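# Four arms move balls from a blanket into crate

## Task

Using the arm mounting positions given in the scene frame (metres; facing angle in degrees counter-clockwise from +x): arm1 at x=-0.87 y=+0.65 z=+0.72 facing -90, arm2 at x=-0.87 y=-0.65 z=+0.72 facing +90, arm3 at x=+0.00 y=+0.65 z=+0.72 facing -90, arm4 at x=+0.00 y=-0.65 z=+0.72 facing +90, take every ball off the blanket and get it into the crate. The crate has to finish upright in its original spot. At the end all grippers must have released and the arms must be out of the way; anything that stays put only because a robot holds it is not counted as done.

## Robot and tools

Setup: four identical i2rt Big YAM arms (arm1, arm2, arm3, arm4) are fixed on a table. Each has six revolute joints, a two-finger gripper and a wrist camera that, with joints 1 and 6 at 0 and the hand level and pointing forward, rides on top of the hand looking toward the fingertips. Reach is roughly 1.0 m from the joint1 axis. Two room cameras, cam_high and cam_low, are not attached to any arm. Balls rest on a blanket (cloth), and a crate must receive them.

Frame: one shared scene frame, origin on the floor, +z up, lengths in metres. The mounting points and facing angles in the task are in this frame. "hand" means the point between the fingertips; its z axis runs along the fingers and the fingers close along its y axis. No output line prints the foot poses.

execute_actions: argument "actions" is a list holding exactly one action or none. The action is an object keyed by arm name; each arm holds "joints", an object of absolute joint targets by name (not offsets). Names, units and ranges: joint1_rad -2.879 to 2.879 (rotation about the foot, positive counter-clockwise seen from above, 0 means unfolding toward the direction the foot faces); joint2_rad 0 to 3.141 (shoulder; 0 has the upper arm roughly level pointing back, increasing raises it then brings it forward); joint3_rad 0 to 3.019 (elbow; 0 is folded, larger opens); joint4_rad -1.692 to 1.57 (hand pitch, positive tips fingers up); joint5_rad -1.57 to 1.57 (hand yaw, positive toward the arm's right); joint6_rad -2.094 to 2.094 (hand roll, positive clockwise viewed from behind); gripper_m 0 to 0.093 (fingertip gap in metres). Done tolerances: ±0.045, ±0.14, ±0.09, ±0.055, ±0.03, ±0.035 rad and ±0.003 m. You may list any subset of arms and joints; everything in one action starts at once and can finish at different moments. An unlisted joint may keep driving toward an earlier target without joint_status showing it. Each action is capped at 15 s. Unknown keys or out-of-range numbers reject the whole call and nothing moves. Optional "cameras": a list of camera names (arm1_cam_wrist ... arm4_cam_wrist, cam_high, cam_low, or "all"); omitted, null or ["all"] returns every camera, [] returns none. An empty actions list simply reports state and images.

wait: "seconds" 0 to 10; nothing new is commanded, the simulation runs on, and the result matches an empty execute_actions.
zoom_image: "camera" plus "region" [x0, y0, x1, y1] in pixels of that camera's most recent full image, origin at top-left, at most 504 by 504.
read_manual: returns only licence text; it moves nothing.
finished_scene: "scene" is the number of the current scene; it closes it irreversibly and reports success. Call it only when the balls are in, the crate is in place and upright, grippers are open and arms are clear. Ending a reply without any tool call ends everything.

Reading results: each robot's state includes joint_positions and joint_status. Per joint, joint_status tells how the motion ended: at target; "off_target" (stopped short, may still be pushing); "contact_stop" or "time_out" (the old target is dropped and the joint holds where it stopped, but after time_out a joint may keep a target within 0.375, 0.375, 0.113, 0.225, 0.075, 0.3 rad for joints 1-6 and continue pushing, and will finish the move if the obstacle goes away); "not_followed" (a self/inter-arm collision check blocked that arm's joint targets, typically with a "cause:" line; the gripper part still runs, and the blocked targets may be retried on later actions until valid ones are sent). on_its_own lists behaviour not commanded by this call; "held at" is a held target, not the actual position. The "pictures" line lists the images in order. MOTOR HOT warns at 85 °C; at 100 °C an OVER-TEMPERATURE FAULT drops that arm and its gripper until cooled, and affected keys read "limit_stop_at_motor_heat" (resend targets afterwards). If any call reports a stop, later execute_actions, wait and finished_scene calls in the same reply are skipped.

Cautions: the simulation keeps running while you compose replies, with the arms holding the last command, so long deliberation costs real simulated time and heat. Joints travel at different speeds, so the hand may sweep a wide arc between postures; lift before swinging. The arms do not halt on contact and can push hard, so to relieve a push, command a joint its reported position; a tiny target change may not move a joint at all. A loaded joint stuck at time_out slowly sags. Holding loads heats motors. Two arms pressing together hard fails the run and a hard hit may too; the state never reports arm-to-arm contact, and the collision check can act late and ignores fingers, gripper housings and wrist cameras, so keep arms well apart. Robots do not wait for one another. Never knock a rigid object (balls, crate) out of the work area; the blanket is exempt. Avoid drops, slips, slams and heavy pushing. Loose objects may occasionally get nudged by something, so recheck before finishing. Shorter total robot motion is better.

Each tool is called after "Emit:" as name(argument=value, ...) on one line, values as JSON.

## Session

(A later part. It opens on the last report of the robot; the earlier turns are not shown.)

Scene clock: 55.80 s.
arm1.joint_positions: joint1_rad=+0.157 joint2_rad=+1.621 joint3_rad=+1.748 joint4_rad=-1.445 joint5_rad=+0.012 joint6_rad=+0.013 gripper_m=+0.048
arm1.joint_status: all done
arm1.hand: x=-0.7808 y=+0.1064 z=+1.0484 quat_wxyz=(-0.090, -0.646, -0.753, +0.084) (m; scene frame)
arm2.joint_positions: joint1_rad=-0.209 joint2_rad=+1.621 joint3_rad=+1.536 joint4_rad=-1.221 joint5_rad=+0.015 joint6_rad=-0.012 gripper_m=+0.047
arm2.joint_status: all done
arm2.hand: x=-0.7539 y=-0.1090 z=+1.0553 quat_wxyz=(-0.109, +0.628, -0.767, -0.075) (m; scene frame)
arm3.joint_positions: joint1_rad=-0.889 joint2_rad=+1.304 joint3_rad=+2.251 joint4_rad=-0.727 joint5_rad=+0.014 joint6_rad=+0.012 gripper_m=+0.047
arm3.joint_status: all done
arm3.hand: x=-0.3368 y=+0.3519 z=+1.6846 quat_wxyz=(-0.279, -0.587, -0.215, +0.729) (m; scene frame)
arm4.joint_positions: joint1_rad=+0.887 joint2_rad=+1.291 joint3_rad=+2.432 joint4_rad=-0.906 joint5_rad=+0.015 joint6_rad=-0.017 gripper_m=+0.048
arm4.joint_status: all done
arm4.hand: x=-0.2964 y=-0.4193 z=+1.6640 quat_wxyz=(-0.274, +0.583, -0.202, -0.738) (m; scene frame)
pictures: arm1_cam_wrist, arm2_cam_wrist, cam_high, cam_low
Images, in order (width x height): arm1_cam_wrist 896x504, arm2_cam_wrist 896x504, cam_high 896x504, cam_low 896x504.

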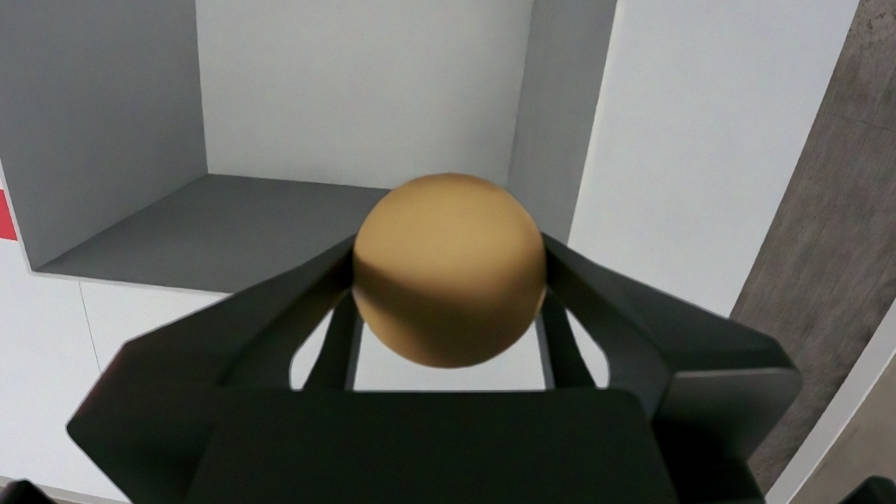

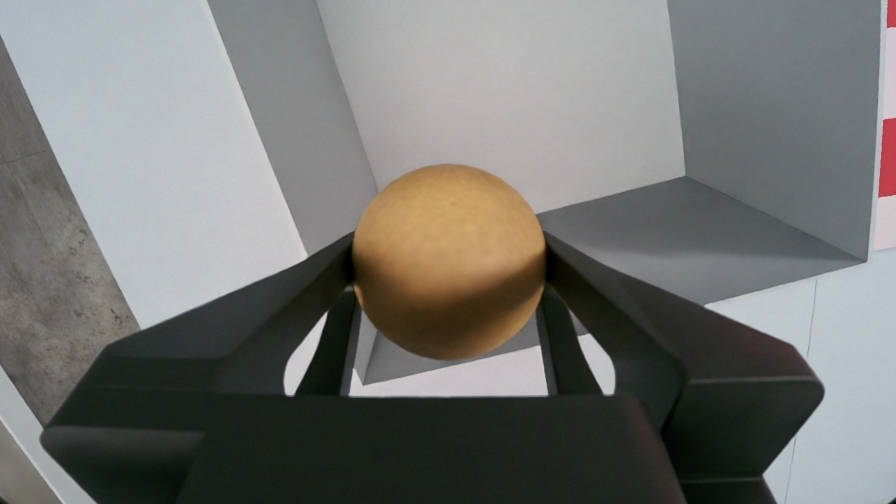

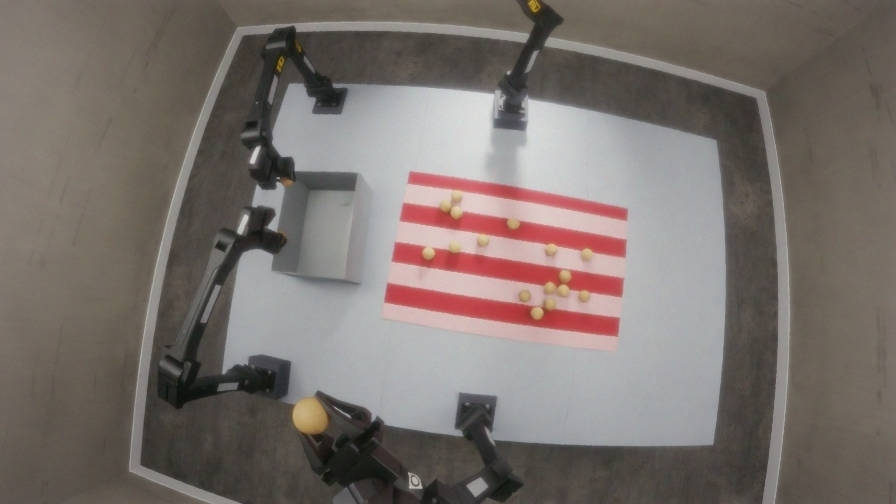

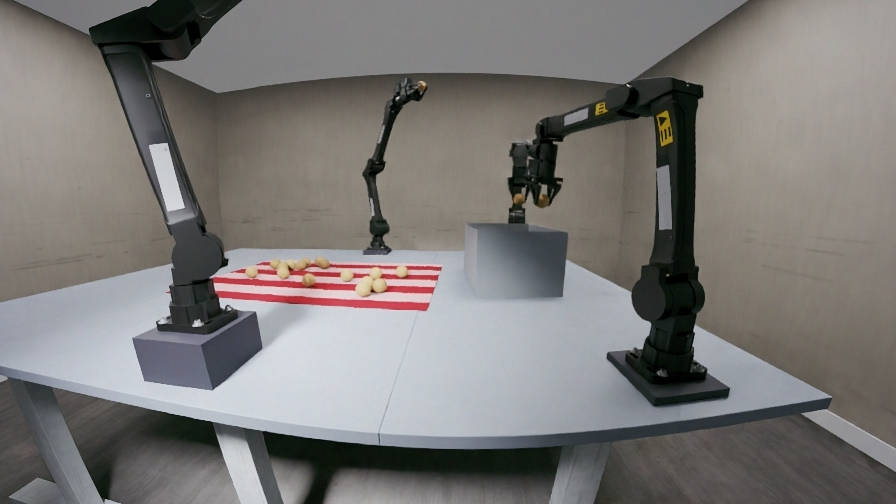

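Emit:
execute_actions(actions=[{"arm1":{"joints":{"joint1_rad":0.331}},"arm2":{"joints":{"joint1_rad":-0.33,"joint2_rad":1.85,"joint4_rad":-1.05}}}], cameras=["arm2_cam_wrist"])

Emit:
execute_actions(actions=[{"arm2":{"joints":{"gripper_m":0.075}}}], cameras=[])

Emit:
execute_actions(actions=[{"arm1":{"joints":{"joint4_rad":-1.17}},"arm2":{"joints":{"joint2_rad":0.9}}}], cameras=[])

Emit:
execute_actions(actions=[{"arm1":{"joints":{"joint2_rad":1.873}}}], cameras=["arm1_cam_wrist"])

Emit:
execute_actions(actions=[{"arm1":{"joints":{"gripper_m":0.075}},"arm4":{"joints":{"joint2_rad":2.0}}}], cameras=[])

Emit:
execute_actions(actions=[{"arm1":{"joints":{"joint2_rad":0.9}}}], cameras=["cam_high","arm4_cam_wrist"])

Scene clock: 65.57 s.
arm1.joint_positions: joint1_rad=+0.338 joint2_rad=+1.621 joint3_rad=+1.748 joint4_rad=-1.445 joint5_rad=+0.012 joint6_rad=+0.013 gripper_m=+0.048
arm1.joint_status: all done
arm1.hand: x=-0.6844 y=+0.1313 z=+1.0484 quat_wxyz=(-0.098, -0.575, -0.809, +0.075) (m; scene frame)
arm2.joint_positions: joint1_rad=-0.338 joint2_rad=+1.863 joint3_rad=+1.534 joint4_rad=-1.061 joint5_rad=+0.015 joint6_rad=-0.012 gripper_m=+0.047
arm2.joint_status: all done
arm2.hand: x=-0.6689 y=-0.0833 z=+0.9286 quat_wxyz=(-0.080, +0.581, -0.809, -0.044) (m; scene frame)
arm3.joint_positions: joint1_rad=-0.889 joint2_rad=+1.304 joint3_rad=+2.251 joint4_rad=-0.727 joint5_rad=+0.014 joint6_rad=+0.012 gripper_m=+0.047
arm3.joint_status: not commanded
arm3.hand: x=-0.3368 y=+0.3519 z=+1.6846 quat_wxyz=(-0.279, -0.587, -0.215, +0.729) (m; scene frame)
arm4.joint_positions: joint1_rad=+0.887 joint2_rad=+1.291 joint3_rad=+2.432 joint4_rad=-0.906 joint5_rad=+0.015 joint6_rad=-0.017 gripper_m=+0.048
arm4.joint_status: not commanded
arm4.hand: x=-0.2964 y=-0.4193 z=+1.6640 quat_wxyz=(-0.274, +0.583, -0.202, -0.738) (m; scene frame)
pictures: arm2_cam_wrist
Images, in order (width x height): arm2_cam_wrist 896x504.

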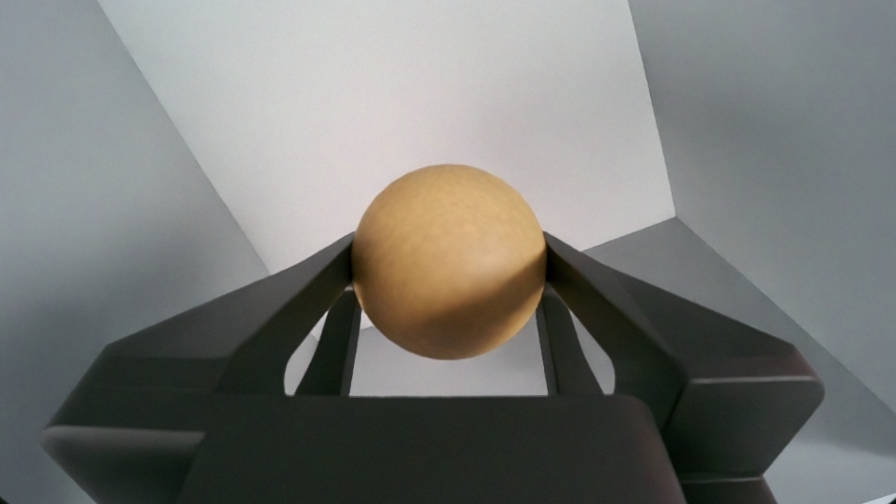

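Scene clock: 66.10 s.
arm1.joint_positions: joint1_rad=+0.338 joint2_rad=+1.621 joint3_rad=+1.748 joint4_rad=-1.445 joint5_rad=+0.012 joint6_rad=+0.013 gripper_m=+0.048
arm1.joint_status: not commanded
arm1.hand: x=-0.6844 y=+0.1313 z=+1.0484 quat_wxyz=(-0.098, -0.575, -0.809, +0.075) (m; scene frame)
arm2.joint_positions: joint1_rad=-0.338 joint2_rad=+1.863 joint3_rad=+1.534 joint4_rad=-1.061 joint5_rad=+0.015 joint6_rad=-0.012 gripper_m=+0.075
arm2.joint_status: all done
arm2.hand: x=-0.6689 y=-0.0833 z=+0.9286 quat_wxyz=(-0.080, +0.581, -0.809, -0.044) (m; scene frame)
arm3.joint_positions: joint1_rad=-0.889 joint2_rad=+1.304 joint3_rad=+2.251 joint4_rad=-0.727 joint5_rad=+0.014 joint6_rad=+0.012 gripper_m=+0.047
arm3.joint_status: not commanded
arm3.hand: x=-0.3368 y=+0.3519 z=+1.6846 quat_wxyz=(-0.279, -0.587, -0.215, +0.729) (m; scene frame)
arm4.joint_positions: joint1_rad=+0.887 joint2_rad=+1.291 joint3_rad=+2.432 joint4_rad=-0.906 joint5_rad=+0.015 joint6_rad=-0.017 gripper_m=+0.048
arm4.joint_status: not commanded
arm4.hand: x=-0.2964 y=-0.4193 z=+1.6640 quat_wxyz=(-0.274, +0.583, -0.202, -0.738) (m; scene frame)
pictures: none
No camera images: the call's "cameras" was empty. Leave "cameras" out to get every camera's image.

Scene clock: 67.80 s.
arm1.joint_positions: joint1_rad=+0.338 joint2_rad=+1.621 joint3_rad=+1.748 joint4_rad=-1.181 joint5_rad=+0.012 joint6_rad=+0.013 gripper_m=+0.048
arm1.joint_status: all done
arm1.hand: x=-0.6639 y=+0.0747 z=+1.0723 quat_wxyz=(-0.205, -0.562, -0.788, +0.148) (m; scene frame)
arm2.joint_positions: joint1_rad=-0.338 joint2_rad=+0.892 joint3_rad=+1.552 joint4_rad=-1.056 joint5_rad=+0.015 joint6_rad=-0.012 gripper_m=+0.075
arm2.joint_status: all done
arm2.hand: x=-0.7491 y=-0.3058 z=+1.4271 quat_wxyz=(-0.459, +0.483, -0.677, -0.312) (m; scene frame)
arm3.joint_positions: joint1_rad=-0.889 joint2_rad=+1.304 joint3_rad=+2.251 joint4_rad=-0.727 joint5_rad=+0.014 joint6_rad=+0.012 gripper_m=+0.047
arm3.joint_status: not commanded
arm3.hand: x=-0.3368 y=+0.3519 z=+1.6846 quat_wxyz=(-0.279, -0.587, -0.215, +0.729) (m; scene frame)
arm4.joint_positions: joint1_rad=+0.887 joint2_rad=+1.291 joint3_rad=+2.432 joint4_rad=-0.906 joint5_rad=+0.015 joint6_rad=-0.017 gripper_m=+0.048
arm4.joint_status: not commanded
arm4.hand: x=-0.2964 y=-0.4193 z=+1.6640 quat_wxyz=(-0.274, +0.583, -0.202, -0.738) (m; scene frame)
pictures: none
No camera images: the call's "cameras" was empty. Leave "cameras" out to get every camera's image.

Scene clock: 68.97 s.
arm1.joint_positions: joint1_rad=+0.338 joint2_rad=+1.885 joint3_rad=+1.762 joint4_rad=-1.175 joint5_rad=+0.012 joint6_rad=+0.013 gripper_m=+0.048
arm1.joint_status: all done
arm1.hand: x=-0.6506 y=+0.0383 z=+0.9186 quat_wxyz=(-0.106, -0.575, -0.807, +0.080) (m; scene frame)
arm2.joint_positions: joint1_rad=-0.338 joint2_rad=+0.892 joint3_rad=+1.552 joint4_rad=-1.056 joint5_rad=+0.015 joint6_rad=-0.012 gripper_m=+0.075
arm2.joint_status: not commanded
arm2.hand: x=-0.7491 y=-0.3058 z=+1.4271 quat_wxyz=(-0.459, +0.483, -0.677, -0.312) (m; scene frame)
arm3.joint_positions: joint1_rad=-0.889 joint2_rad=+1.304 joint3_rad=+2.251 joint4_rad=-0.727 joint5_rad=+0.014 joint6_rad=+0.012 gripper_m=+0.047
arm3.joint_status: not commanded
arm3.hand: x=-0.3368 y=+0.3519 z=+1.6846 quat_wxyz=(-0.279, -0.587, -0.215, +0.729) (m; scene frame)
arm4.joint_positions: joint1_rad=+0.887 joint2_rad=+1.291 joint3_rad=+2.432 joint4_rad=-0.906 joint5_rad=+0.015 joint6_rad=-0.017 gripper_m=+0.048
arm4.joint_status: not commanded
arm4.hand: x=-0.2964 y=-0.4193 z=+1.6640 quat_wxyz=(-0.274, +0.583, -0.202, -0.738) (m; scene frame)
pictures: arm1_cam_wrist
Images, in order (width x height): arm1_cam_wrist 896x504.

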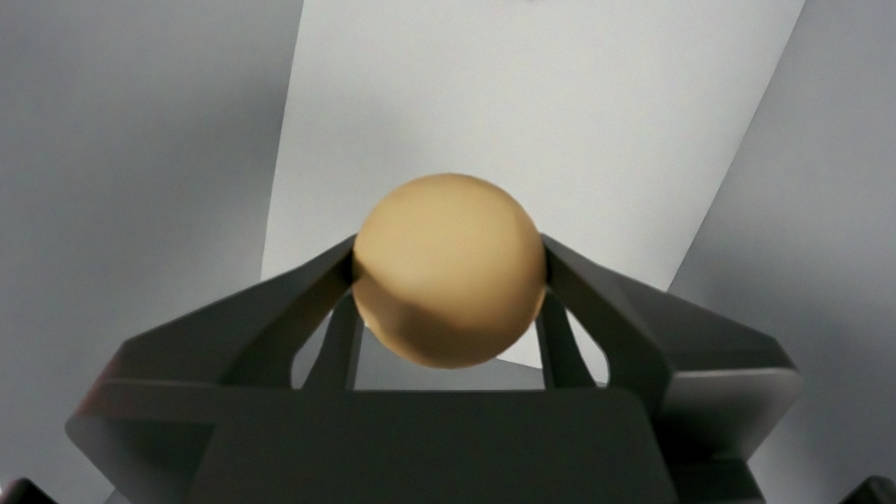

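Scene clock: 71.33 s.
arm1.joint_positions: joint1_rad=+0.338 joint2_rad=+1.885 joint3_rad=+1.762 joint4_rad=-1.175 joint5_rad=+0.012 joint6_rad=+0.013 gripper_m=+0.075
arm1.joint_status: all done
arm1.hand: x=-0.6506 y=+0.0383 z=+0.9186 quat_wxyz=(-0.106, -0.575, -0.807, +0.080) (m; scene frame)
arm2.joint_positions: joint1_rad=-0.338 joint2_rad=+0.892 joint3_rad=+1.552 joint4_rad=-1.056 joint5_rad=+0.015 joint6_rad=-0.012 gripper_m=+0.075
arm2.joint_status: not commanded
arm2.hand: x=-0.7491 y=-0.3058 z=+1.4271 quat_wxyz=(-0.459, +0.483, -0.677, -0.312) (m; scene frame)
arm3.joint_positions: joint1_rad=-0.889 joint2_rad=+1.304 joint3_rad=+2.251 joint4_rad=-0.727 joint5_rad=+0.014 joint6_rad=+0.012 gripper_m=+0.047
arm3.joint_status: not commanded
arm3.hand: x=-0.3368 y=+0.3519 z=+1.6846 quat_wxyz=(-0.279, -0.587, -0.215, +0.729) (m; scene frame)
arm4.joint_positions: joint1_rad=+0.887 joint2_rad=+2.001 joint3_rad=+2.406 joint4_rad=-0.919 joint5_rad=+0.015 joint6_rad=-0.017 gripper_m=+0.048
arm4.joint_status: all done
arm4.hand: x=-0.6278 y=-0.1480 z=+1.2250 quat_wxyz=(-0.182, +0.815, -0.280, -0.473) (m; scene frame)
pictures: none
No camera images: the call's "cameras" was empty. Leave "cameras" out to get every camera's image.

Scene clock: 73.20 s.
arm1.joint_positions: joint1_rad=+0.338 joint2_rad=+0.903 joint3_rad=+1.783 joint4_rad=-1.172 joint5_rad=+0.012 joint6_rad=+0.013 gripper_m=+0.075
arm1.joint_status: all done
arm1.hand: x=-0.7619 y=+0.3444 z=+1.4274 quat_wxyz=(-0.486, -0.469, -0.654, +0.342) (m; scene frame)
arm2.joint_positions: joint1_rad=-0.338 joint2_rad=+0.892 joint3_rad=+1.552 joint4_rad=-1.056 joint5_rad=+0.015 joint6_rad=-0.012 gripper_m=+0.075
arm2.joint_status: not commanded
arm2.hand: x=-0.7491 y=-0.3058 z=+1.4271 quat_wxyz=(-0.459, +0.483, -0.677, -0.312) (m; scene frame)
arm3.joint_positions: joint1_rad=-0.889 joint2_rad=+1.304 joint3_rad=+2.251 joint4_rad=-0.727 joint5_rad=+0.014 joint6_rad=+0.012 gripper_m=+0.047
arm3.joint_status: not commanded
arm3.hand: x=-0.3368 y=+0.3519 z=+1.6846 quat_wxyz=(-0.279, -0.587, -0.215, +0.729) (m; scene frame)
arm4.joint_positions: joint1_rad=+0.887 joint2_rad=+2.001 joint3_rad=+2.406 joint4_rad=-0.919 joint5_rad=+0.015 joint6_rad=-0.017 gripper_m=+0.048
arm4.joint_status: not commanded
arm4.hand: x=-0.6278 y=-0.1480 z=+1.2250 quat_wxyz=(-0.182, +0.815, -0.280, -0.473) (m; scene frame)
pictures: arm4_cam_wrist, cam_high
Images, in order (width x height): arm4_cam_wrist 896x504, cam_high 896x504.

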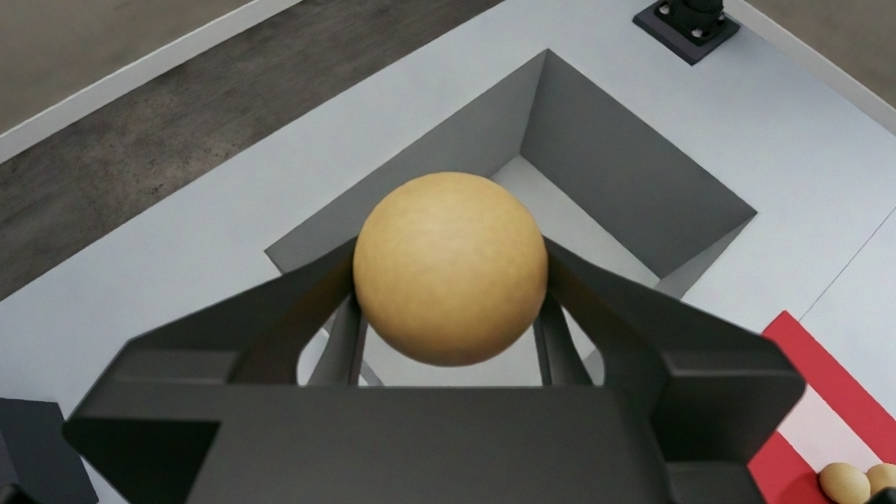

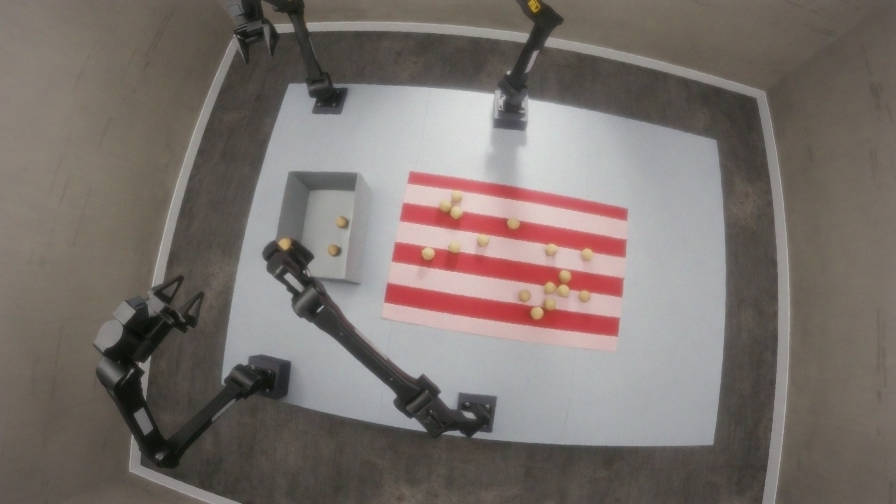

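Emit:
execute_actions(actions=[{"arm4":{"joints":{"joint2_rad":2.33}},"arm3":{"joints":{"joint1_rad":-0.84}},"arm1":{"joints":{"joint1_rad":0.0}}}], cameras=["arm4_cam_wrist"])

Emit:
execute_actions(actions=[{"arm4":{"joints":{"gripper_m":0.09}},"arm3":{"joints":{"joint2_rad":1.8}}}], cameras=[])

Emit:
execute_actions(actions=[{"arm4":{"joints":{"joint2_rad":1.3}}}], cameras=[])

Emit:
execute_actions(actions=[{"arm3":{"joints":{"joint2_rad":2.31}},"arm4":{"joints":{"joint1_rad":-0.42,"joint3_rad":1.4}}}], cameras=["arm3_cam_wrist","cam_high"])

Scene clock: 79.50 s.
arm1.joint_positions: joint1_rad=+0.008 joint2_rad=+0.903 joint3_rad=+1.783 joint4_rad=-1.172 joint5_rad=+0.012 joint6_rad=+0.013 gripper_m=+0.075
arm1.joint_status: all done
arm1.hand: x=-0.8656 y=+0.3260 z=+1.4275 quat_wxyz=(-0.423, -0.569, -0.568, +0.418) (m; scene frame)
arm2.joint_positions: joint1_rad=-0.338 joint2_rad=+0.892 joint3_rad=+1.552 joint4_rad=-1.056 joint5_rad=+0.015 joint6_rad=-0.012 gripper_m=+0.075
arm2.joint_status: not commanded
arm2.hand: x=-0.7491 y=-0.3058 z=+1.4271 quat_wxyz=(-0.459, +0.483, -0.677, -0.312) (m; scene frame)
arm3.joint_positions: joint1_rad=-0.841 joint2_rad=+1.304 joint3_rad=+2.251 joint4_rad=-0.727 joint5_rad=+0.014 joint6_rad=+0.012 gripper_m=+0.047
arm3.joint_status: all done
arm3.hand: x=-0.3221 y=+0.3360 z=+1.6846 quat_wxyz=(-0.296, -0.581, -0.229, +0.722) (m; scene frame)
arm4.joint_positions: joint1_rad=+0.887 joint2_rad=+2.356 joint3_rad=+2.420 joint4_rad=-0.918 joint5_rad=+0.015 joint6_rad=-0.017 gripper_m=+0.048
arm4.joint_status: all done
arm4.hand: x=-0.6848 y=-0.0988 z=+0.9385 quat_wxyz=(-0.131, +0.885, -0.304, -0.328) (m; scene frame)
pictures: arm4_cam_wrist
Images, in order (width x height): arm4_cam_wrist 896x504.

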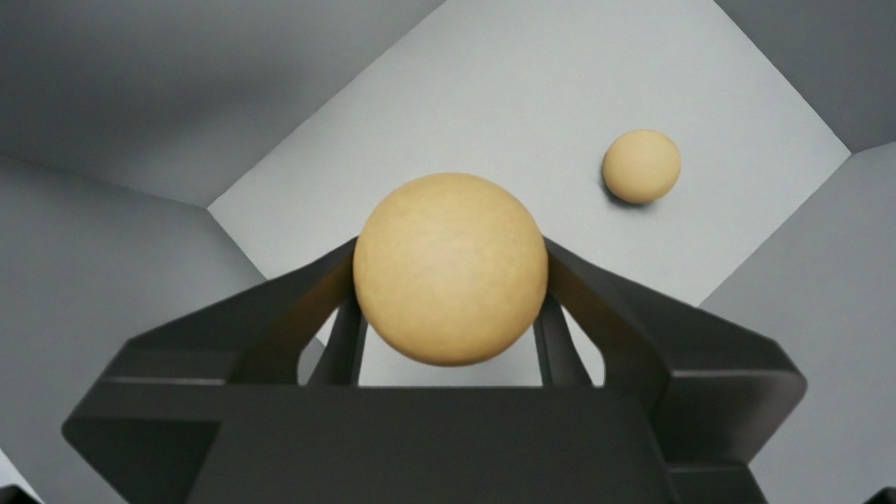

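Scene clock: 81.50 s.
arm1.joint_positions: joint1_rad=+0.008 joint2_rad=+0.903 joint3_rad=+1.783 joint4_rad=-1.172 joint5_rad=+0.012 joint6_rad=+0.013 gripper_m=+0.075
arm1.joint_status: not commanded
arm1.hand: x=-0.8656 y=+0.3260 z=+1.4275 quat_wxyz=(-0.423, -0.569, -0.568, +0.418) (m; scene frame)
arm2.joint_positions: joint1_rad=-0.338 joint2_rad=+0.892 joint3_rad=+1.552 joint4_rad=-1.056 joint5_rad=+0.015 joint6_rad=-0.012 gripper_m=+0.075
arm2.joint_status: not commanded
arm2.hand: x=-0.7491 y=-0.3058 z=+1.4271 quat_wxyz=(-0.459, +0.483, -0.677, -0.312) (m; scene frame)
arm3.joint_positions: joint1_rad=-0.841 joint2_rad=+1.794 joint3_rad=+2.228 joint4_rad=-0.736 joint5_rad=+0.014 joint6_rad=+0.012 gripper_m=+0.047
arm3.joint_status: all done
arm3.hand: x=-0.5375 y=+0.1235 z=+1.3802 quat_wxyz=(-0.223, -0.748, -0.297, +0.550) (m; scene frame)
arm4.joint_positions: joint1_rad=+0.887 joint2_rad=+2.356 joint3_rad=+2.420 joint4_rad=-0.918 joint5_rad=+0.015 joint6_rad=-0.017 gripper_m=+0.090
arm4.joint_status: all done
arm4.hand: x=-0.6848 y=-0.0988 z=+0.9385 quat_wxyz=(-0.131, +0.885, -0.304, -0.328) (m; scene frame)
pictures: none
No camera images: the call's "cameras" was empty. Leave "cameras" out to get every camera's image.

Scene clock: 83.93 s.
arm1.joint_positions: joint1_rad=+0.008 joint2_rad=+0.903 joint3_rad=+1.783 joint4_rad=-1.172 joint5_rad=+0.012 joint6_rad=+0.013 gripper_m=+0.075
arm1.joint_status: not commanded
arm1.hand: x=-0.8656 y=+0.3260 z=+1.4275 quat_wxyz=(-0.423, -0.569, -0.568, +0.418) (m; scene frame)
arm2.joint_positions: joint1_rad=-0.338 joint2_rad=+0.892 joint3_rad=+1.552 joint4_rad=-1.056 joint5_rad=+0.015 joint6_rad=-0.012 gripper_m=+0.075
arm2.joint_status: not commanded
arm2.hand: x=-0.7491 y=-0.3058 z=+1.4271 quat_wxyz=(-0.459, +0.483, -0.677, -0.312) (m; scene frame)
arm3.joint_positions: joint1_rad=-0.841 joint2_rad=+1.794 joint3_rad=+2.228 joint4_rad=-0.736 joint5_rad=+0.014 joint6_rad=+0.012 gripper_m=+0.047
arm3.joint_status: not commanded
arm3.hand: x=-0.5375 y=+0.1235 z=+1.3802 quat_wxyz=(-0.223, -0.748, -0.297, +0.550) (m; scene frame)
arm4.joint_positions: joint1_rad=+0.887 joint2_rad=+1.302 joint3_rad=+2.433 joint4_rad=-0.911 joint5_rad=+0.015 joint6_rad=-0.017 gripper_m=+0.090
arm4.joint_status: all done
arm4.hand: x=-0.3032 y=-0.4138 z=+1.6590 quat_wxyz=(-0.273, +0.589, -0.204, -0.733) (m; scene frame)
pictures: none
No camera images: the call's "cameras" was empty. Leave "cameras" out to get every camera's image.

Scene clock: 85.77 s.
arm1.joint_positions: joint1_rad=+0.008 joint2_rad=+0.903 joint3_rad=+1.783 joint4_rad=-1.172 joint5_rad=+0.012 joint6_rad=+0.013 gripper_m=+0.075
arm1.joint_status: not commanded
arm1.hand: x=-0.8656 y=+0.3260 z=+1.4275 quat_wxyz=(-0.423, -0.569, -0.568, +0.418) (m; scene frame)
arm2.joint_positions: joint1_rad=-0.338 joint2_rad=+0.892 joint3_rad=+1.552 joint4_rad=-1.056 joint5_rad=+0.015 joint6_rad=-0.012 gripper_m=+0.075
arm2.joint_status: not commanded
arm2.hand: x=-0.7491 y=-0.3058 z=+1.4271 quat_wxyz=(-0.459, +0.483, -0.677, -0.312) (m; scene frame)
arm3.joint_positions: joint1_rad=-0.838 joint2_rad=+2.311 joint3_rad=+2.243 joint4_rad=-0.740 joint5_rad=+0.011 joint6_rad=+0.019 gripper_m=+0.047
arm3.joint_status: all done
arm3.hand: x=-0.6246 y=+0.0326 z=+0.9682 quat_wxyz=(-0.141, -0.862, -0.344, +0.345) (m; scene frame)
arm4.joint_positions: joint1_rad=-0.425 joint2_rad=+1.318 joint3_rad=+1.402 joint4_rad=-0.911 joint5_rad=+0.015 joint6_rad=-0.017 gripper_m=+0.090
arm4.joint_status: all done
arm4.hand: x=+0.2211 y=-0.1618 z=+1.1148 quat_wxyz=(-0.313, +0.511, -0.777, -0.193) (m; scene frame)
pictures: arm3_cam_wrist, cam_high
Images, in order (width x height): arm3_cam_wrist 896x504, cam_high 896x504.

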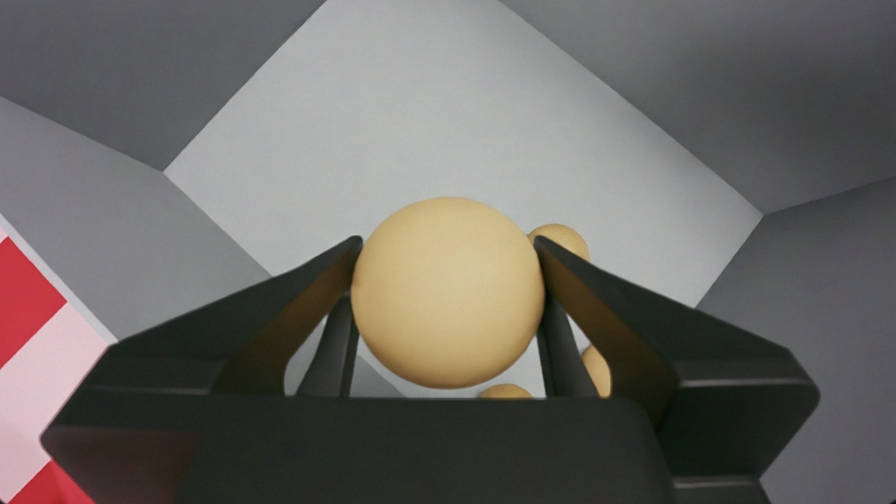

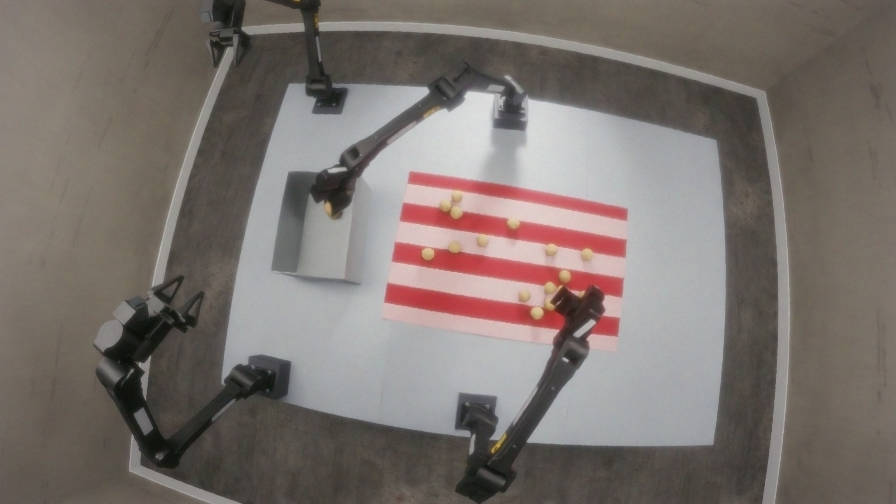

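Emit:
execute_actions(actions=[{"arm3":{"joints":{"gripper_m":0.07}},"arm4":{"joints":{"joint1_rad":-0.414,"joint3_rad":0.95,"joint4_rad":-0.56,"joint2_rad":1.2}},"arm2":{"joints":{"joint1_rad":-0.794,"joint3_rad":2.03,"joint4_rad":-0.543,"joint2_rad":1.3}}}], cameras=[])

Emit:
execute_actions(actions=[{"arm3":{"joints":{"joint2_rad":1.3}},"arm4":{"joints":{"joint2_rad":1.68}},"arm1":{"joints":{"joint1_rad":1.006,"gripper_m":0.065}}}], cameras=[])

Emit:
execute_actions(actions=[{"arm3":{"joints":{"joint1_rad":0.081,"joint3_rad":1.11,"joint4_rad":-0.48,"gripper_m":0.09}},"arm2":{"joints":{"joint2_rad":2.46}}}], cameras=[])

Emit:
execute_actions(actions=[{"arm3":{"joints":{"joint2_rad":1.93}},"arm1":{"joints":{"joint3_rad":1.94,"joint4_rad":-0.623,"joint2_rad":1.9}}}], cameras=[])

Emit:
execute_actions(actions=[{"arm1":{"joints":{"joint2_rad":2.28}}}], cameras=["arm1_cam_wrist","arm2_cam_wrist","arm3_cam_wrist","arm4_cam_wrist"])

Scene clock: 99.83 s.
arm1.joint_positions: joint1_rad=+0.008 joint2_rad=+0.903 joint3_rad=+1.783 joint4_rad=-1.172 joint5_rad=+0.012 joint6_rad=+0.013 gripper_m=+0.075
arm1.joint_status: not commanded
arm1.hand: x=-0.8656 y=+0.3260 z=+1.4275 quat_wxyz=(-0.423, -0.569, -0.568, +0.418) (m; scene frame)
arm2.joint_positions: joint1_rad=-0.797 joint2_rad=+1.307 joint3_rad=+1.996 joint4_rad=-0.558 joint5_rad=+0.015 joint6_rad=-0.012 gripper_m=+0.075
arm2.joint_status: all done
arm2.hand: x=-0.4947 y=-0.2831 z=+1.6102 quat_wxyz=(-0.701, +0.248, -0.609, -0.275) (m; scene frame)
arm3.joint_positions: joint1_rad=-0.838 joint2_rad=+2.311 joint3_rad=+2.243 joint4_rad=-0.740 joint5_rad=+0.011 joint6_rad=+0.019 gripper_m=+0.070
arm3.joint_status: all done
arm3.hand: x=-0.6246 y=+0.0326 z=+0.9682 quat_wxyz=(-0.141, -0.862, -0.344, +0.345) (m; scene frame)
arm4.joint_positions: joint1_rad=-0.421 joint2_rad=+1.196 joint3_rad=+0.945 joint4_rad=-0.576 joint5_rad=+0.015 joint6_rad=-0.017 gripper_m=+0.090
arm4.joint_status: all done
arm4.hand: x=+0.1965 y=-0.2117 z=+0.9809 quat_wxyz=(-0.313, +0.512, -0.776, -0.194) (m; scene frame)
pictures: none
No camera images: the call's "cameras" was empty. Leave "cameras" out to get every camera's image.

Scene clock: 102.23 s.
arm1.joint_positions: joint1_rad=+0.998 joint2_rad=+0.903 joint3_rad=+1.783 joint4_rad=-1.172 joint5_rad=+0.012 joint6_rad=+0.013 gripper_m=+0.065
arm1.joint_status: all done
arm1.hand: x=-0.5995 y=+0.4731 z=+1.4279 quat_wxyz=(-0.571, -0.233, -0.770, +0.165) (m; scene frame)
arm2.joint_positions: joint1_rad=-0.797 joint2_rad=+1.307 joint3_rad=+1.996 joint4_rad=-0.558 joint5_rad=+0.015 joint6_rad=-0.012 gripper_m=+0.075
arm2.joint_status: not commanded
arm2.hand: x=-0.4947 y=-0.2831 z=+1.6102 quat_wxyz=(-0.701, +0.248, -0.609, -0.275) (m; scene frame)
arm3.joint_positions: joint1_rad=-0.838 joint2_rad=+1.295 joint3_rad=+2.253 joint4_rad=-0.729 joint5_rad=+0.011 joint6_rad=+0.019 gripper_m=+0.070
arm3.joint_status: all done
arm3.hand: x=-0.3154 y=+0.3397 z=+1.6888 quat_wxyz=(-0.303, -0.578, -0.227, +0.723) (m; scene frame)
arm4.joint_positions: joint1_rad=-0.421 joint2_rad=+1.690 joint3_rad=+0.945 joint4_rad=-0.569 joint5_rad=+0.015 joint6_rad=-0.017 gripper_m=+0.090
arm4.joint_status: all done
arm4.hand: x=+0.1946 y=-0.2142 z=+0.7506 quat_wxyz=(-0.115, +0.548, -0.826, -0.067) (m; scene frame)
pictures: none
No camera images: the call's "cameras" was empty. Leave "cameras" out to get every camera's image.

Scene clock: 104.23 s.
arm1.joint_positions: joint1_rad=+0.998 joint2_rad=+0.903 joint3_rad=+1.783 joint4_rad=-1.172 joint5_rad=+0.012 joint6_rad=+0.013 gripper_m=+0.065
arm1.joint_status: not commanded
arm1.hand: x=-0.5995 y=+0.4731 z=+1.4279 quat_wxyz=(-0.571, -0.233, -0.770, +0.165) (m; scene frame)
arm2.joint_positions: joint1_rad=-0.797 joint2_rad=+2.459 joint3_rad=+2.003 joint4_rad=-0.539 joint5_rad=+0.013 joint6_rad=-0.012 gripper_m=+0.075
arm2.joint_status: all done
arm2.hand: x=-0.2709 y=-0.0678 z=+0.7644 quat_wxyz=(-0.268, +0.366, -0.886, -0.099) (m; scene frame)
arm3.joint_positions: joint1_rad=+0.087 joint2_rad=+1.311 joint3_rad=+1.107 joint4_rad=-0.491 joint5_rad=+0.014 joint6_rad=+0.018 gripper_m=+0.090
arm3.joint_status: all done
arm3.hand: x=+0.0727 y=+0.1017 z=+1.0865 quat_wxyz=(-0.318, -0.603, -0.675, +0.281) (m; scene frame)
arm4.joint_positions: joint1_rad=-0.421 joint2_rad=+1.690 joint3_rad=+0.945 joint4_rad=-0.569 joint5_rad=+0.015 joint6_rad=-0.017 gripper_m=+0.090
arm4.joint_status: not commanded
arm4.hand: x=+0.1946 y=-0.2142 z=+0.7506 quat_wxyz=(-0.115, +0.548, -0.826, -0.067) (m; scene frame)
pictures: none
No camera images: the call's "cameras" was empty. Leave "cameras" out to get every camera's image.

Scene clock: 106.03 s.
arm1.joint_positions: joint1_rad=+0.998 joint2_rad=+1.901 joint3_rad=+1.910 joint4_rad=-0.633 joint5_rad=+0.012 joint6_rad=+0.013 gripper_m=+0.065
arm1.joint_status: all done
arm1.hand: x=-0.2024 y=+0.2242 z=+1.0586 quat_wxyz=(-0.436, -0.256, -0.854, +0.127) (m; scene frame)
arm2.joint_positions: joint1_rad=-0.797 joint2_rad=+2.459 joint3_rad=+2.003 joint4_rad=-0.539 joint5_rad=+0.013 joint6_rad=-0.012 gripper_m=+0.075
arm2.joint_status: not commanded
arm2.hand: x=-0.2709 y=-0.0678 z=+0.7644 quat_wxyz=(-0.268, +0.366, -0.886, -0.099) (m; scene frame)
arm3.joint_positions: joint1_rad=+0.087 joint2_rad=+1.940 joint3_rad=+1.101 joint4_rad=-0.486 joint5_rad=+0.014 joint6_rad=+0.018 gripper_m=+0.090
arm3.joint_status: all done
arm3.hand: x=+0.0701 y=+0.1180 z=+0.7434 quat_wxyz=(-0.088, -0.660, -0.742, +0.085) (m; scene frame)
arm4.joint_positions: joint1_rad=-0.421 joint2_rad=+1.690 joint3_rad=+0.945 joint4_rad=-0.569 joint5_rad=+0.015 joint6_rad=-0.017 gripper_m=+0.090
arm4.joint_status: not commanded
arm4.hand: x=+0.1946 y=-0.2142 z=+0.7506 quat_wxyz=(-0.115, +0.548, -0.826, -0.067) (m; scene frame)
pictures: none
No camera images: the call's "cameras" was empty. Leave "cameras" out to get every camera's image.

Scene clock: 107.30 s.
arm1.joint_positions: joint1_rad=+0.998 joint2_rad=+2.274 joint3_rad=+1.927 joint4_rad=-0.617 joint5_rad=+0.012 joint6_rad=+0.013 gripper_m=+0.065
arm1.joint_status: all done
arm1.hand: x=-0.1796 y=+0.2111 z=+0.7755 quat_wxyz=(-0.284, -0.273, -0.915, +0.084) (m; scene frame)
arm2.joint_positions: joint1_rad=-0.797 joint2_rad=+2.459 joint3_rad=+2.003 joint4_rad=-0.539 joint5_rad=+0.013 joint6_rad=-0.012 gripper_m=+0.075
arm2.joint_status: not commanded
arm2.hand: x=-0.2709 y=-0.0678 z=+0.7644 quat_wxyz=(-0.268, +0.366, -0.886, -0.099) (m; scene frame)
arm3.joint_positions: joint1_rad=+0.087 joint2_rad=+1.940 joint3_rad=+1.101 joint4_rad=-0.486 joint5_rad=+0.014 joint6_rad=+0.018 gripper_m=+0.090
arm3.joint_status: not commanded
arm3.hand: x=+0.0701 y=+0.1180 z=+0.7434 quat_wxyz=(-0.088, -0.660, -0.742, +0.085) (m; scene frame)
arm4.joint_positions: joint1_rad=-0.421 joint2_rad=+1.690 joint3_rad=+0.945 joint4_rad=-0.569 joint5_rad=+0.015 joint6_rad=-0.017 gripper_m=+0.090
arm4.joint_status: not commanded
arm4.hand: x=+0.1946 y=-0.2142 z=+0.7506 quat_wxyz=(-0.115, +0.548, -0.826, -0.067) (m; scene frame)
pictures: arm1_cam_wrist, arm2_cam_wrist, arm3_cam_wrist, arm4_cam_wrist
Images, in order (width x height): arm1_cam_wrist 896x504, arm2_cam_wrist 896x504, arm3_cam_wrist 896x504, arm4_cam_wrist 896x504.

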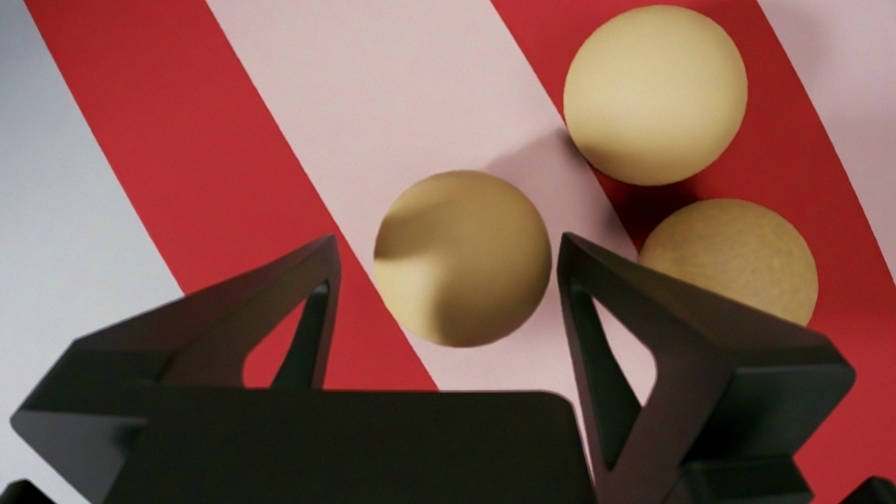

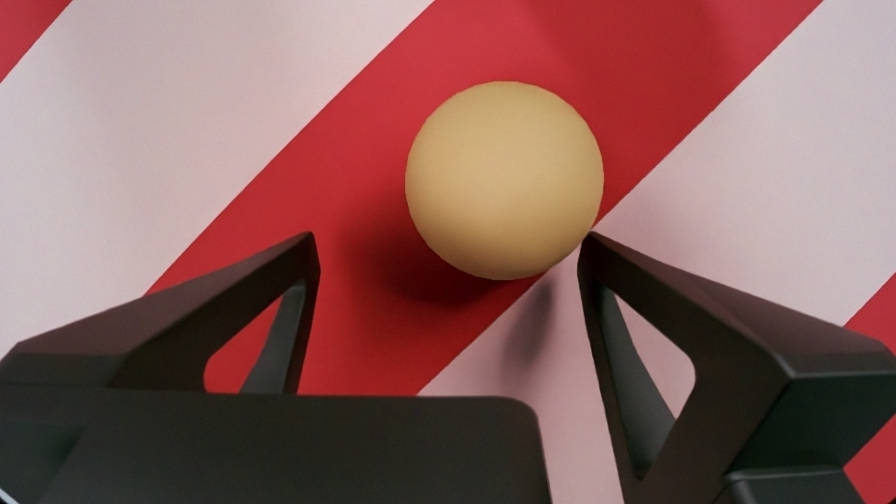

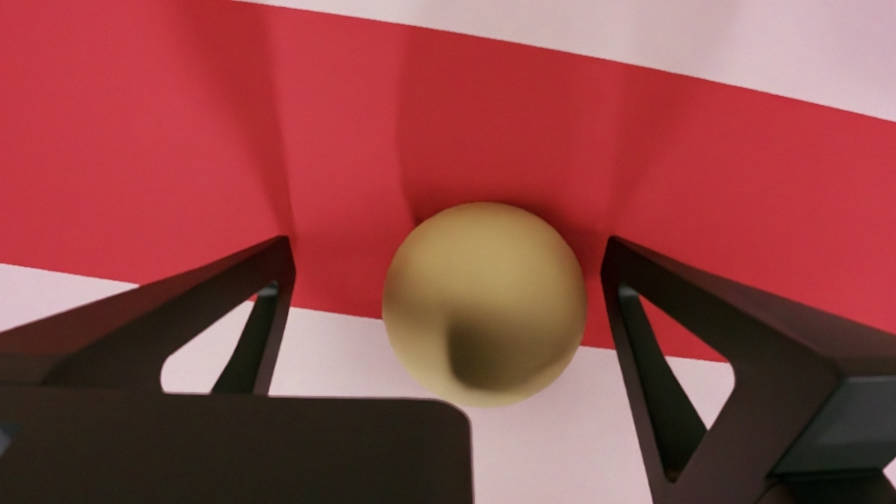

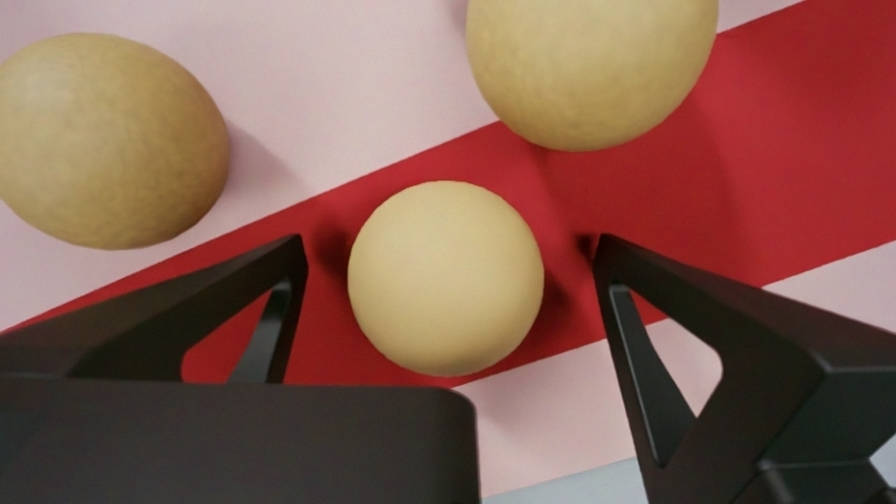

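Emit:
execute_actions(actions=[{"arm1":{"joints":{"joint2_rad":2.325,"joint4_rad":-0.58}},"arm2":{"joints":{"joint1_rad":-0.82,"joint3_rad":2.19,"joint4_rad":-0.62,"gripper_m":0.09}},"arm3":{"joints":{"gripper_m":0.04}},"arm4":{"joints":{"gripper_m":0.04}}}], cameras=[])

Emit:
execute_actions(actions=[{"arm2":{"joints":{"joint2_rad":2.55}},"arm3":{"joints":{"joint2_rad":1.3}},"arm4":{"joints":{"joint2_rad":1.2}}}], cameras=["arm1_cam_wrist","arm2_cam_wrist"])

Scene clock: 113.50 s.
arm1.joint_positions: joint1_rad=+0.998 joint2_rad=+2.277 joint3_rad=+1.927 joint4_rad=-0.591 joint5_rad=+0.012 joint6_rad=+0.013 gripper_m=+0.065
arm1.joint_status: all done
arm1.hand: x=-0.1754 y=+0.2084 z=+0.7768 quat_wxyz=(-0.295, -0.273, -0.912, +0.087) (m; scene frame)
arm2.joint_positions: joint1_rad=-0.814 joint2_rad=+2.455 joint3_rad=+2.164 joint4_rad=-0.612 joint5_rad=+0.013 joint6_rad=-0.012 gripper_m=+0.090
arm2.joint_status: all done
arm2.hand: x=-0.2317 y=-0.0500 z=+0.8381 quat_wxyz=(-0.310, +0.353, -0.876, -0.113) (m; scene frame)
arm3.joint_positions: joint1_rad=+0.087 joint2_rad=+1.940 joint3_rad=+1.101 joint4_rad=-0.486 joint5_rad=+0.014 joint6_rad=+0.018 gripper_m=+0.045
arm3.joint_status: gripper_m off_target (ended at +0.045, target +0.040)
arm3.hand: x=+0.0701 y=+0.1180 z=+0.7434 quat_wxyz=(-0.088, -0.660, -0.742, +0.085) (m; scene frame)
arm4.joint_positions: joint1_rad=-0.421 joint2_rad=+1.690 joint3_rad=+0.945 joint4_rad=-0.569 joint5_rad=+0.015 joint6_rad=-0.017 gripper_m=+0.047
arm4.joint_status: gripper_m off_target (ended at +0.047, target +0.040)
arm4.hand: x=+0.1946 y=-0.2142 z=+0.7506 quat_wxyz=(-0.115, +0.548, -0.826, -0.067) (m; scene frame)
pictures: none
No camera images: the call's "cameras" was empty. Leave "cameras" out to get every camera's image.

Scene clock: 115.00 s.
arm1.joint_positions: joint1_rad=+0.998 joint2_rad=+2.277 joint3_rad=+1.927 joint4_rad=-0.591 joint5_rad=+0.012 joint6_rad=+0.013 gripper_m=+0.065
arm1.joint_status: not commanded
arm1.hand: x=-0.1754 y=+0.2084 z=+0.7768 quat_wxyz=(-0.295, -0.273, -0.912, +0.087) (m; scene frame)
arm2.joint_positions: joint1_rad=-0.814 joint2_rad=+2.523 joint3_rad=+2.164 joint4_rad=-0.612 joint5_rad=+0.013 joint6_rad=-0.012 gripper_m=+0.090
arm2.joint_status: all done
arm2.hand: x=-0.2386 y=-0.0568 z=+0.7800 quat_wxyz=(-0.280, +0.357, -0.886, -0.101) (m; scene frame)
arm3.joint_positions: joint1_rad=+0.087 joint2_rad=+1.297 joint3_rad=+1.101 joint4_rad=-0.486 joint5_rad=+0.014 joint6_rad=+0.018 gripper_m=+0.045
arm3.joint_status: all done
arm3.hand: x=+0.0723 y=+0.1046 z=+1.0907 quat_wxyz=(-0.322, -0.602, -0.673, +0.285) (m; scene frame)
arm4.joint_positions: joint1_rad=-0.421 joint2_rad=+1.184 joint3_rad=+0.945 joint4_rad=-0.569 joint5_rad=+0.015 joint6_rad=-0.017 gripper_m=+0.047
arm4.joint_status: all done
arm4.hand: x=+0.1965 y=-0.2118 z=+0.9877 quat_wxyz=(-0.320, +0.510, -0.773, -0.199) (m; scene frame)
pictures: arm1_cam_wrist, arm2_cam_wrist
Images, in order (width x height): arm1_cam_wrist 896x504, arm2_cam_wrist 896x504.

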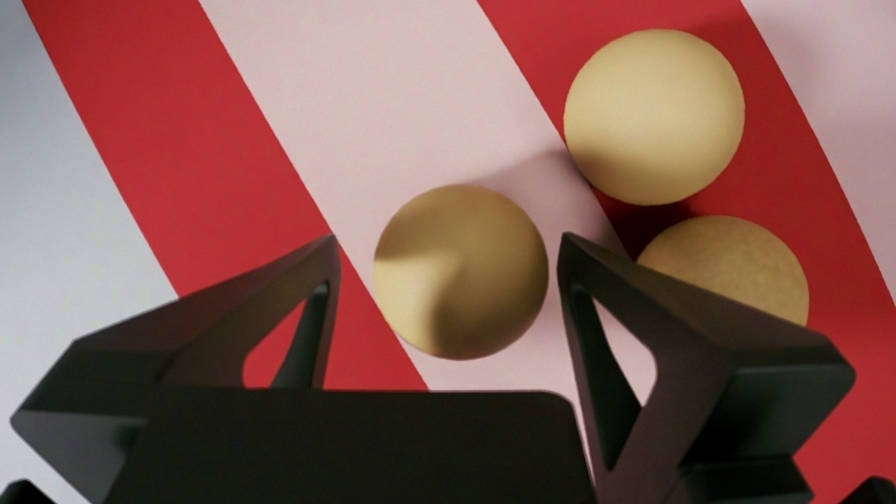

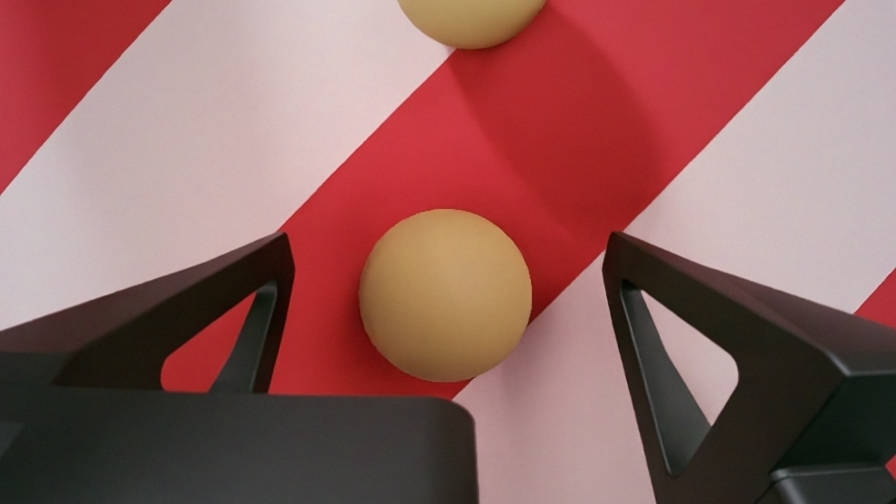

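Emit:
execute_actions(actions=[{"arm1":{"joints":{"joint2_rad":2.35,"joint4_rad":-0.56}},"arm2":{"joints":{"joint2_rad":2.58}},"arm3":{"joints":{"joint3_rad":2.27,"joint4_rad":-0.73}},"arm4":{"joints":{"joint3_rad":2.45,"joint4_rad":-0.913}}}], cameras=["arm1_cam_wrist","arm2_cam_wrist"])

Scene clock: 120.60 s.
arm1.joint_positions: joint1_rad=+0.998 joint2_rad=+2.306 joint3_rad=+1.927 joint4_rad=-0.566 joint5_rad=+0.012 joint6_rad=+0.013 gripper_m=+0.065
arm1.joint_status: all done
arm1.hand: x=-0.1734 y=+0.2073 z=+0.7575 quat_wxyz=(-0.293, -0.273, -0.912, +0.087) (m; scene frame)
arm2.joint_positions: joint1_rad=-0.814 joint2_rad=+2.536 joint3_rad=+2.164 joint4_rad=-0.612 joint5_rad=+0.013 joint6_rad=-0.012 gripper_m=+0.090
arm2.joint_status: all done
arm2.hand: x=-0.2402 y=-0.0584 z=+0.7691 quat_wxyz=(-0.274, +0.358, -0.887, -0.099) (m; scene frame)
arm3.joint_positions: joint1_rad=+0.087 joint2_rad=+1.303 joint3_rad=+2.248 joint4_rad=-0.725 joint5_rad=+0.014 joint6_rad=+0.018 gripper_m=+0.045
arm3.joint_status: all done
arm3.hand: x=+0.0593 y=+0.2036 z=+1.6842 quat_wxyz=(-0.590, -0.419, -0.464, +0.512) (m; scene frame)
arm4.joint_positions: joint1_rad=-0.421 joint2_rad=+1.193 joint3_rad=+2.438 joint4_rad=-0.905 joint5_rad=+0.015 joint6_rad=-0.017 gripper_m=+0.047
arm4.joint_status: all done
arm4.hand: x=+0.1217 y=-0.3877 z=+1.6987 quat_wxyz=(-0.692, +0.311, -0.481, -0.440) (m; scene frame)
pictures: arm1_cam_wrist, arm2_cam_wrist
Images, in order (width x height): arm1_cam_wrist 896x504, arm2_cam_wrist 896x504.

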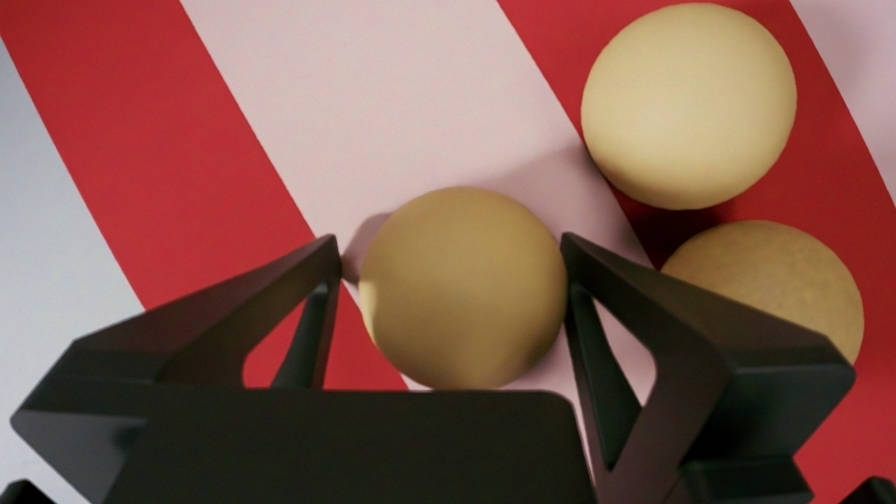

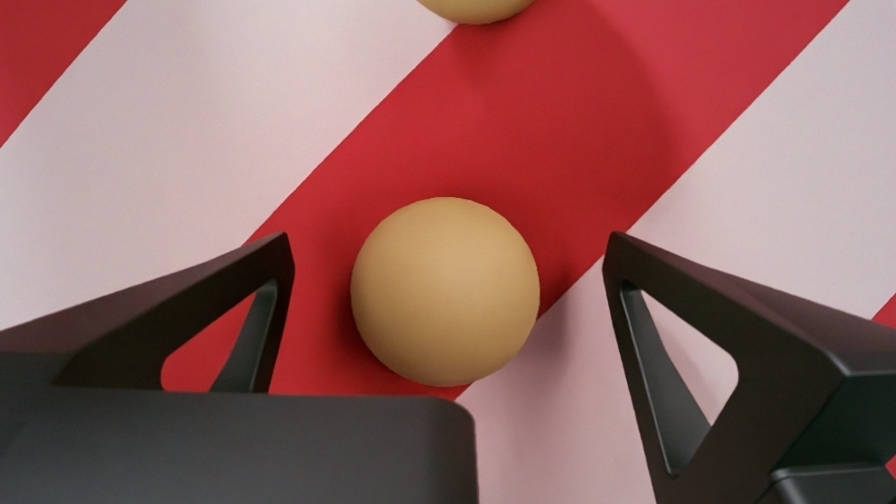

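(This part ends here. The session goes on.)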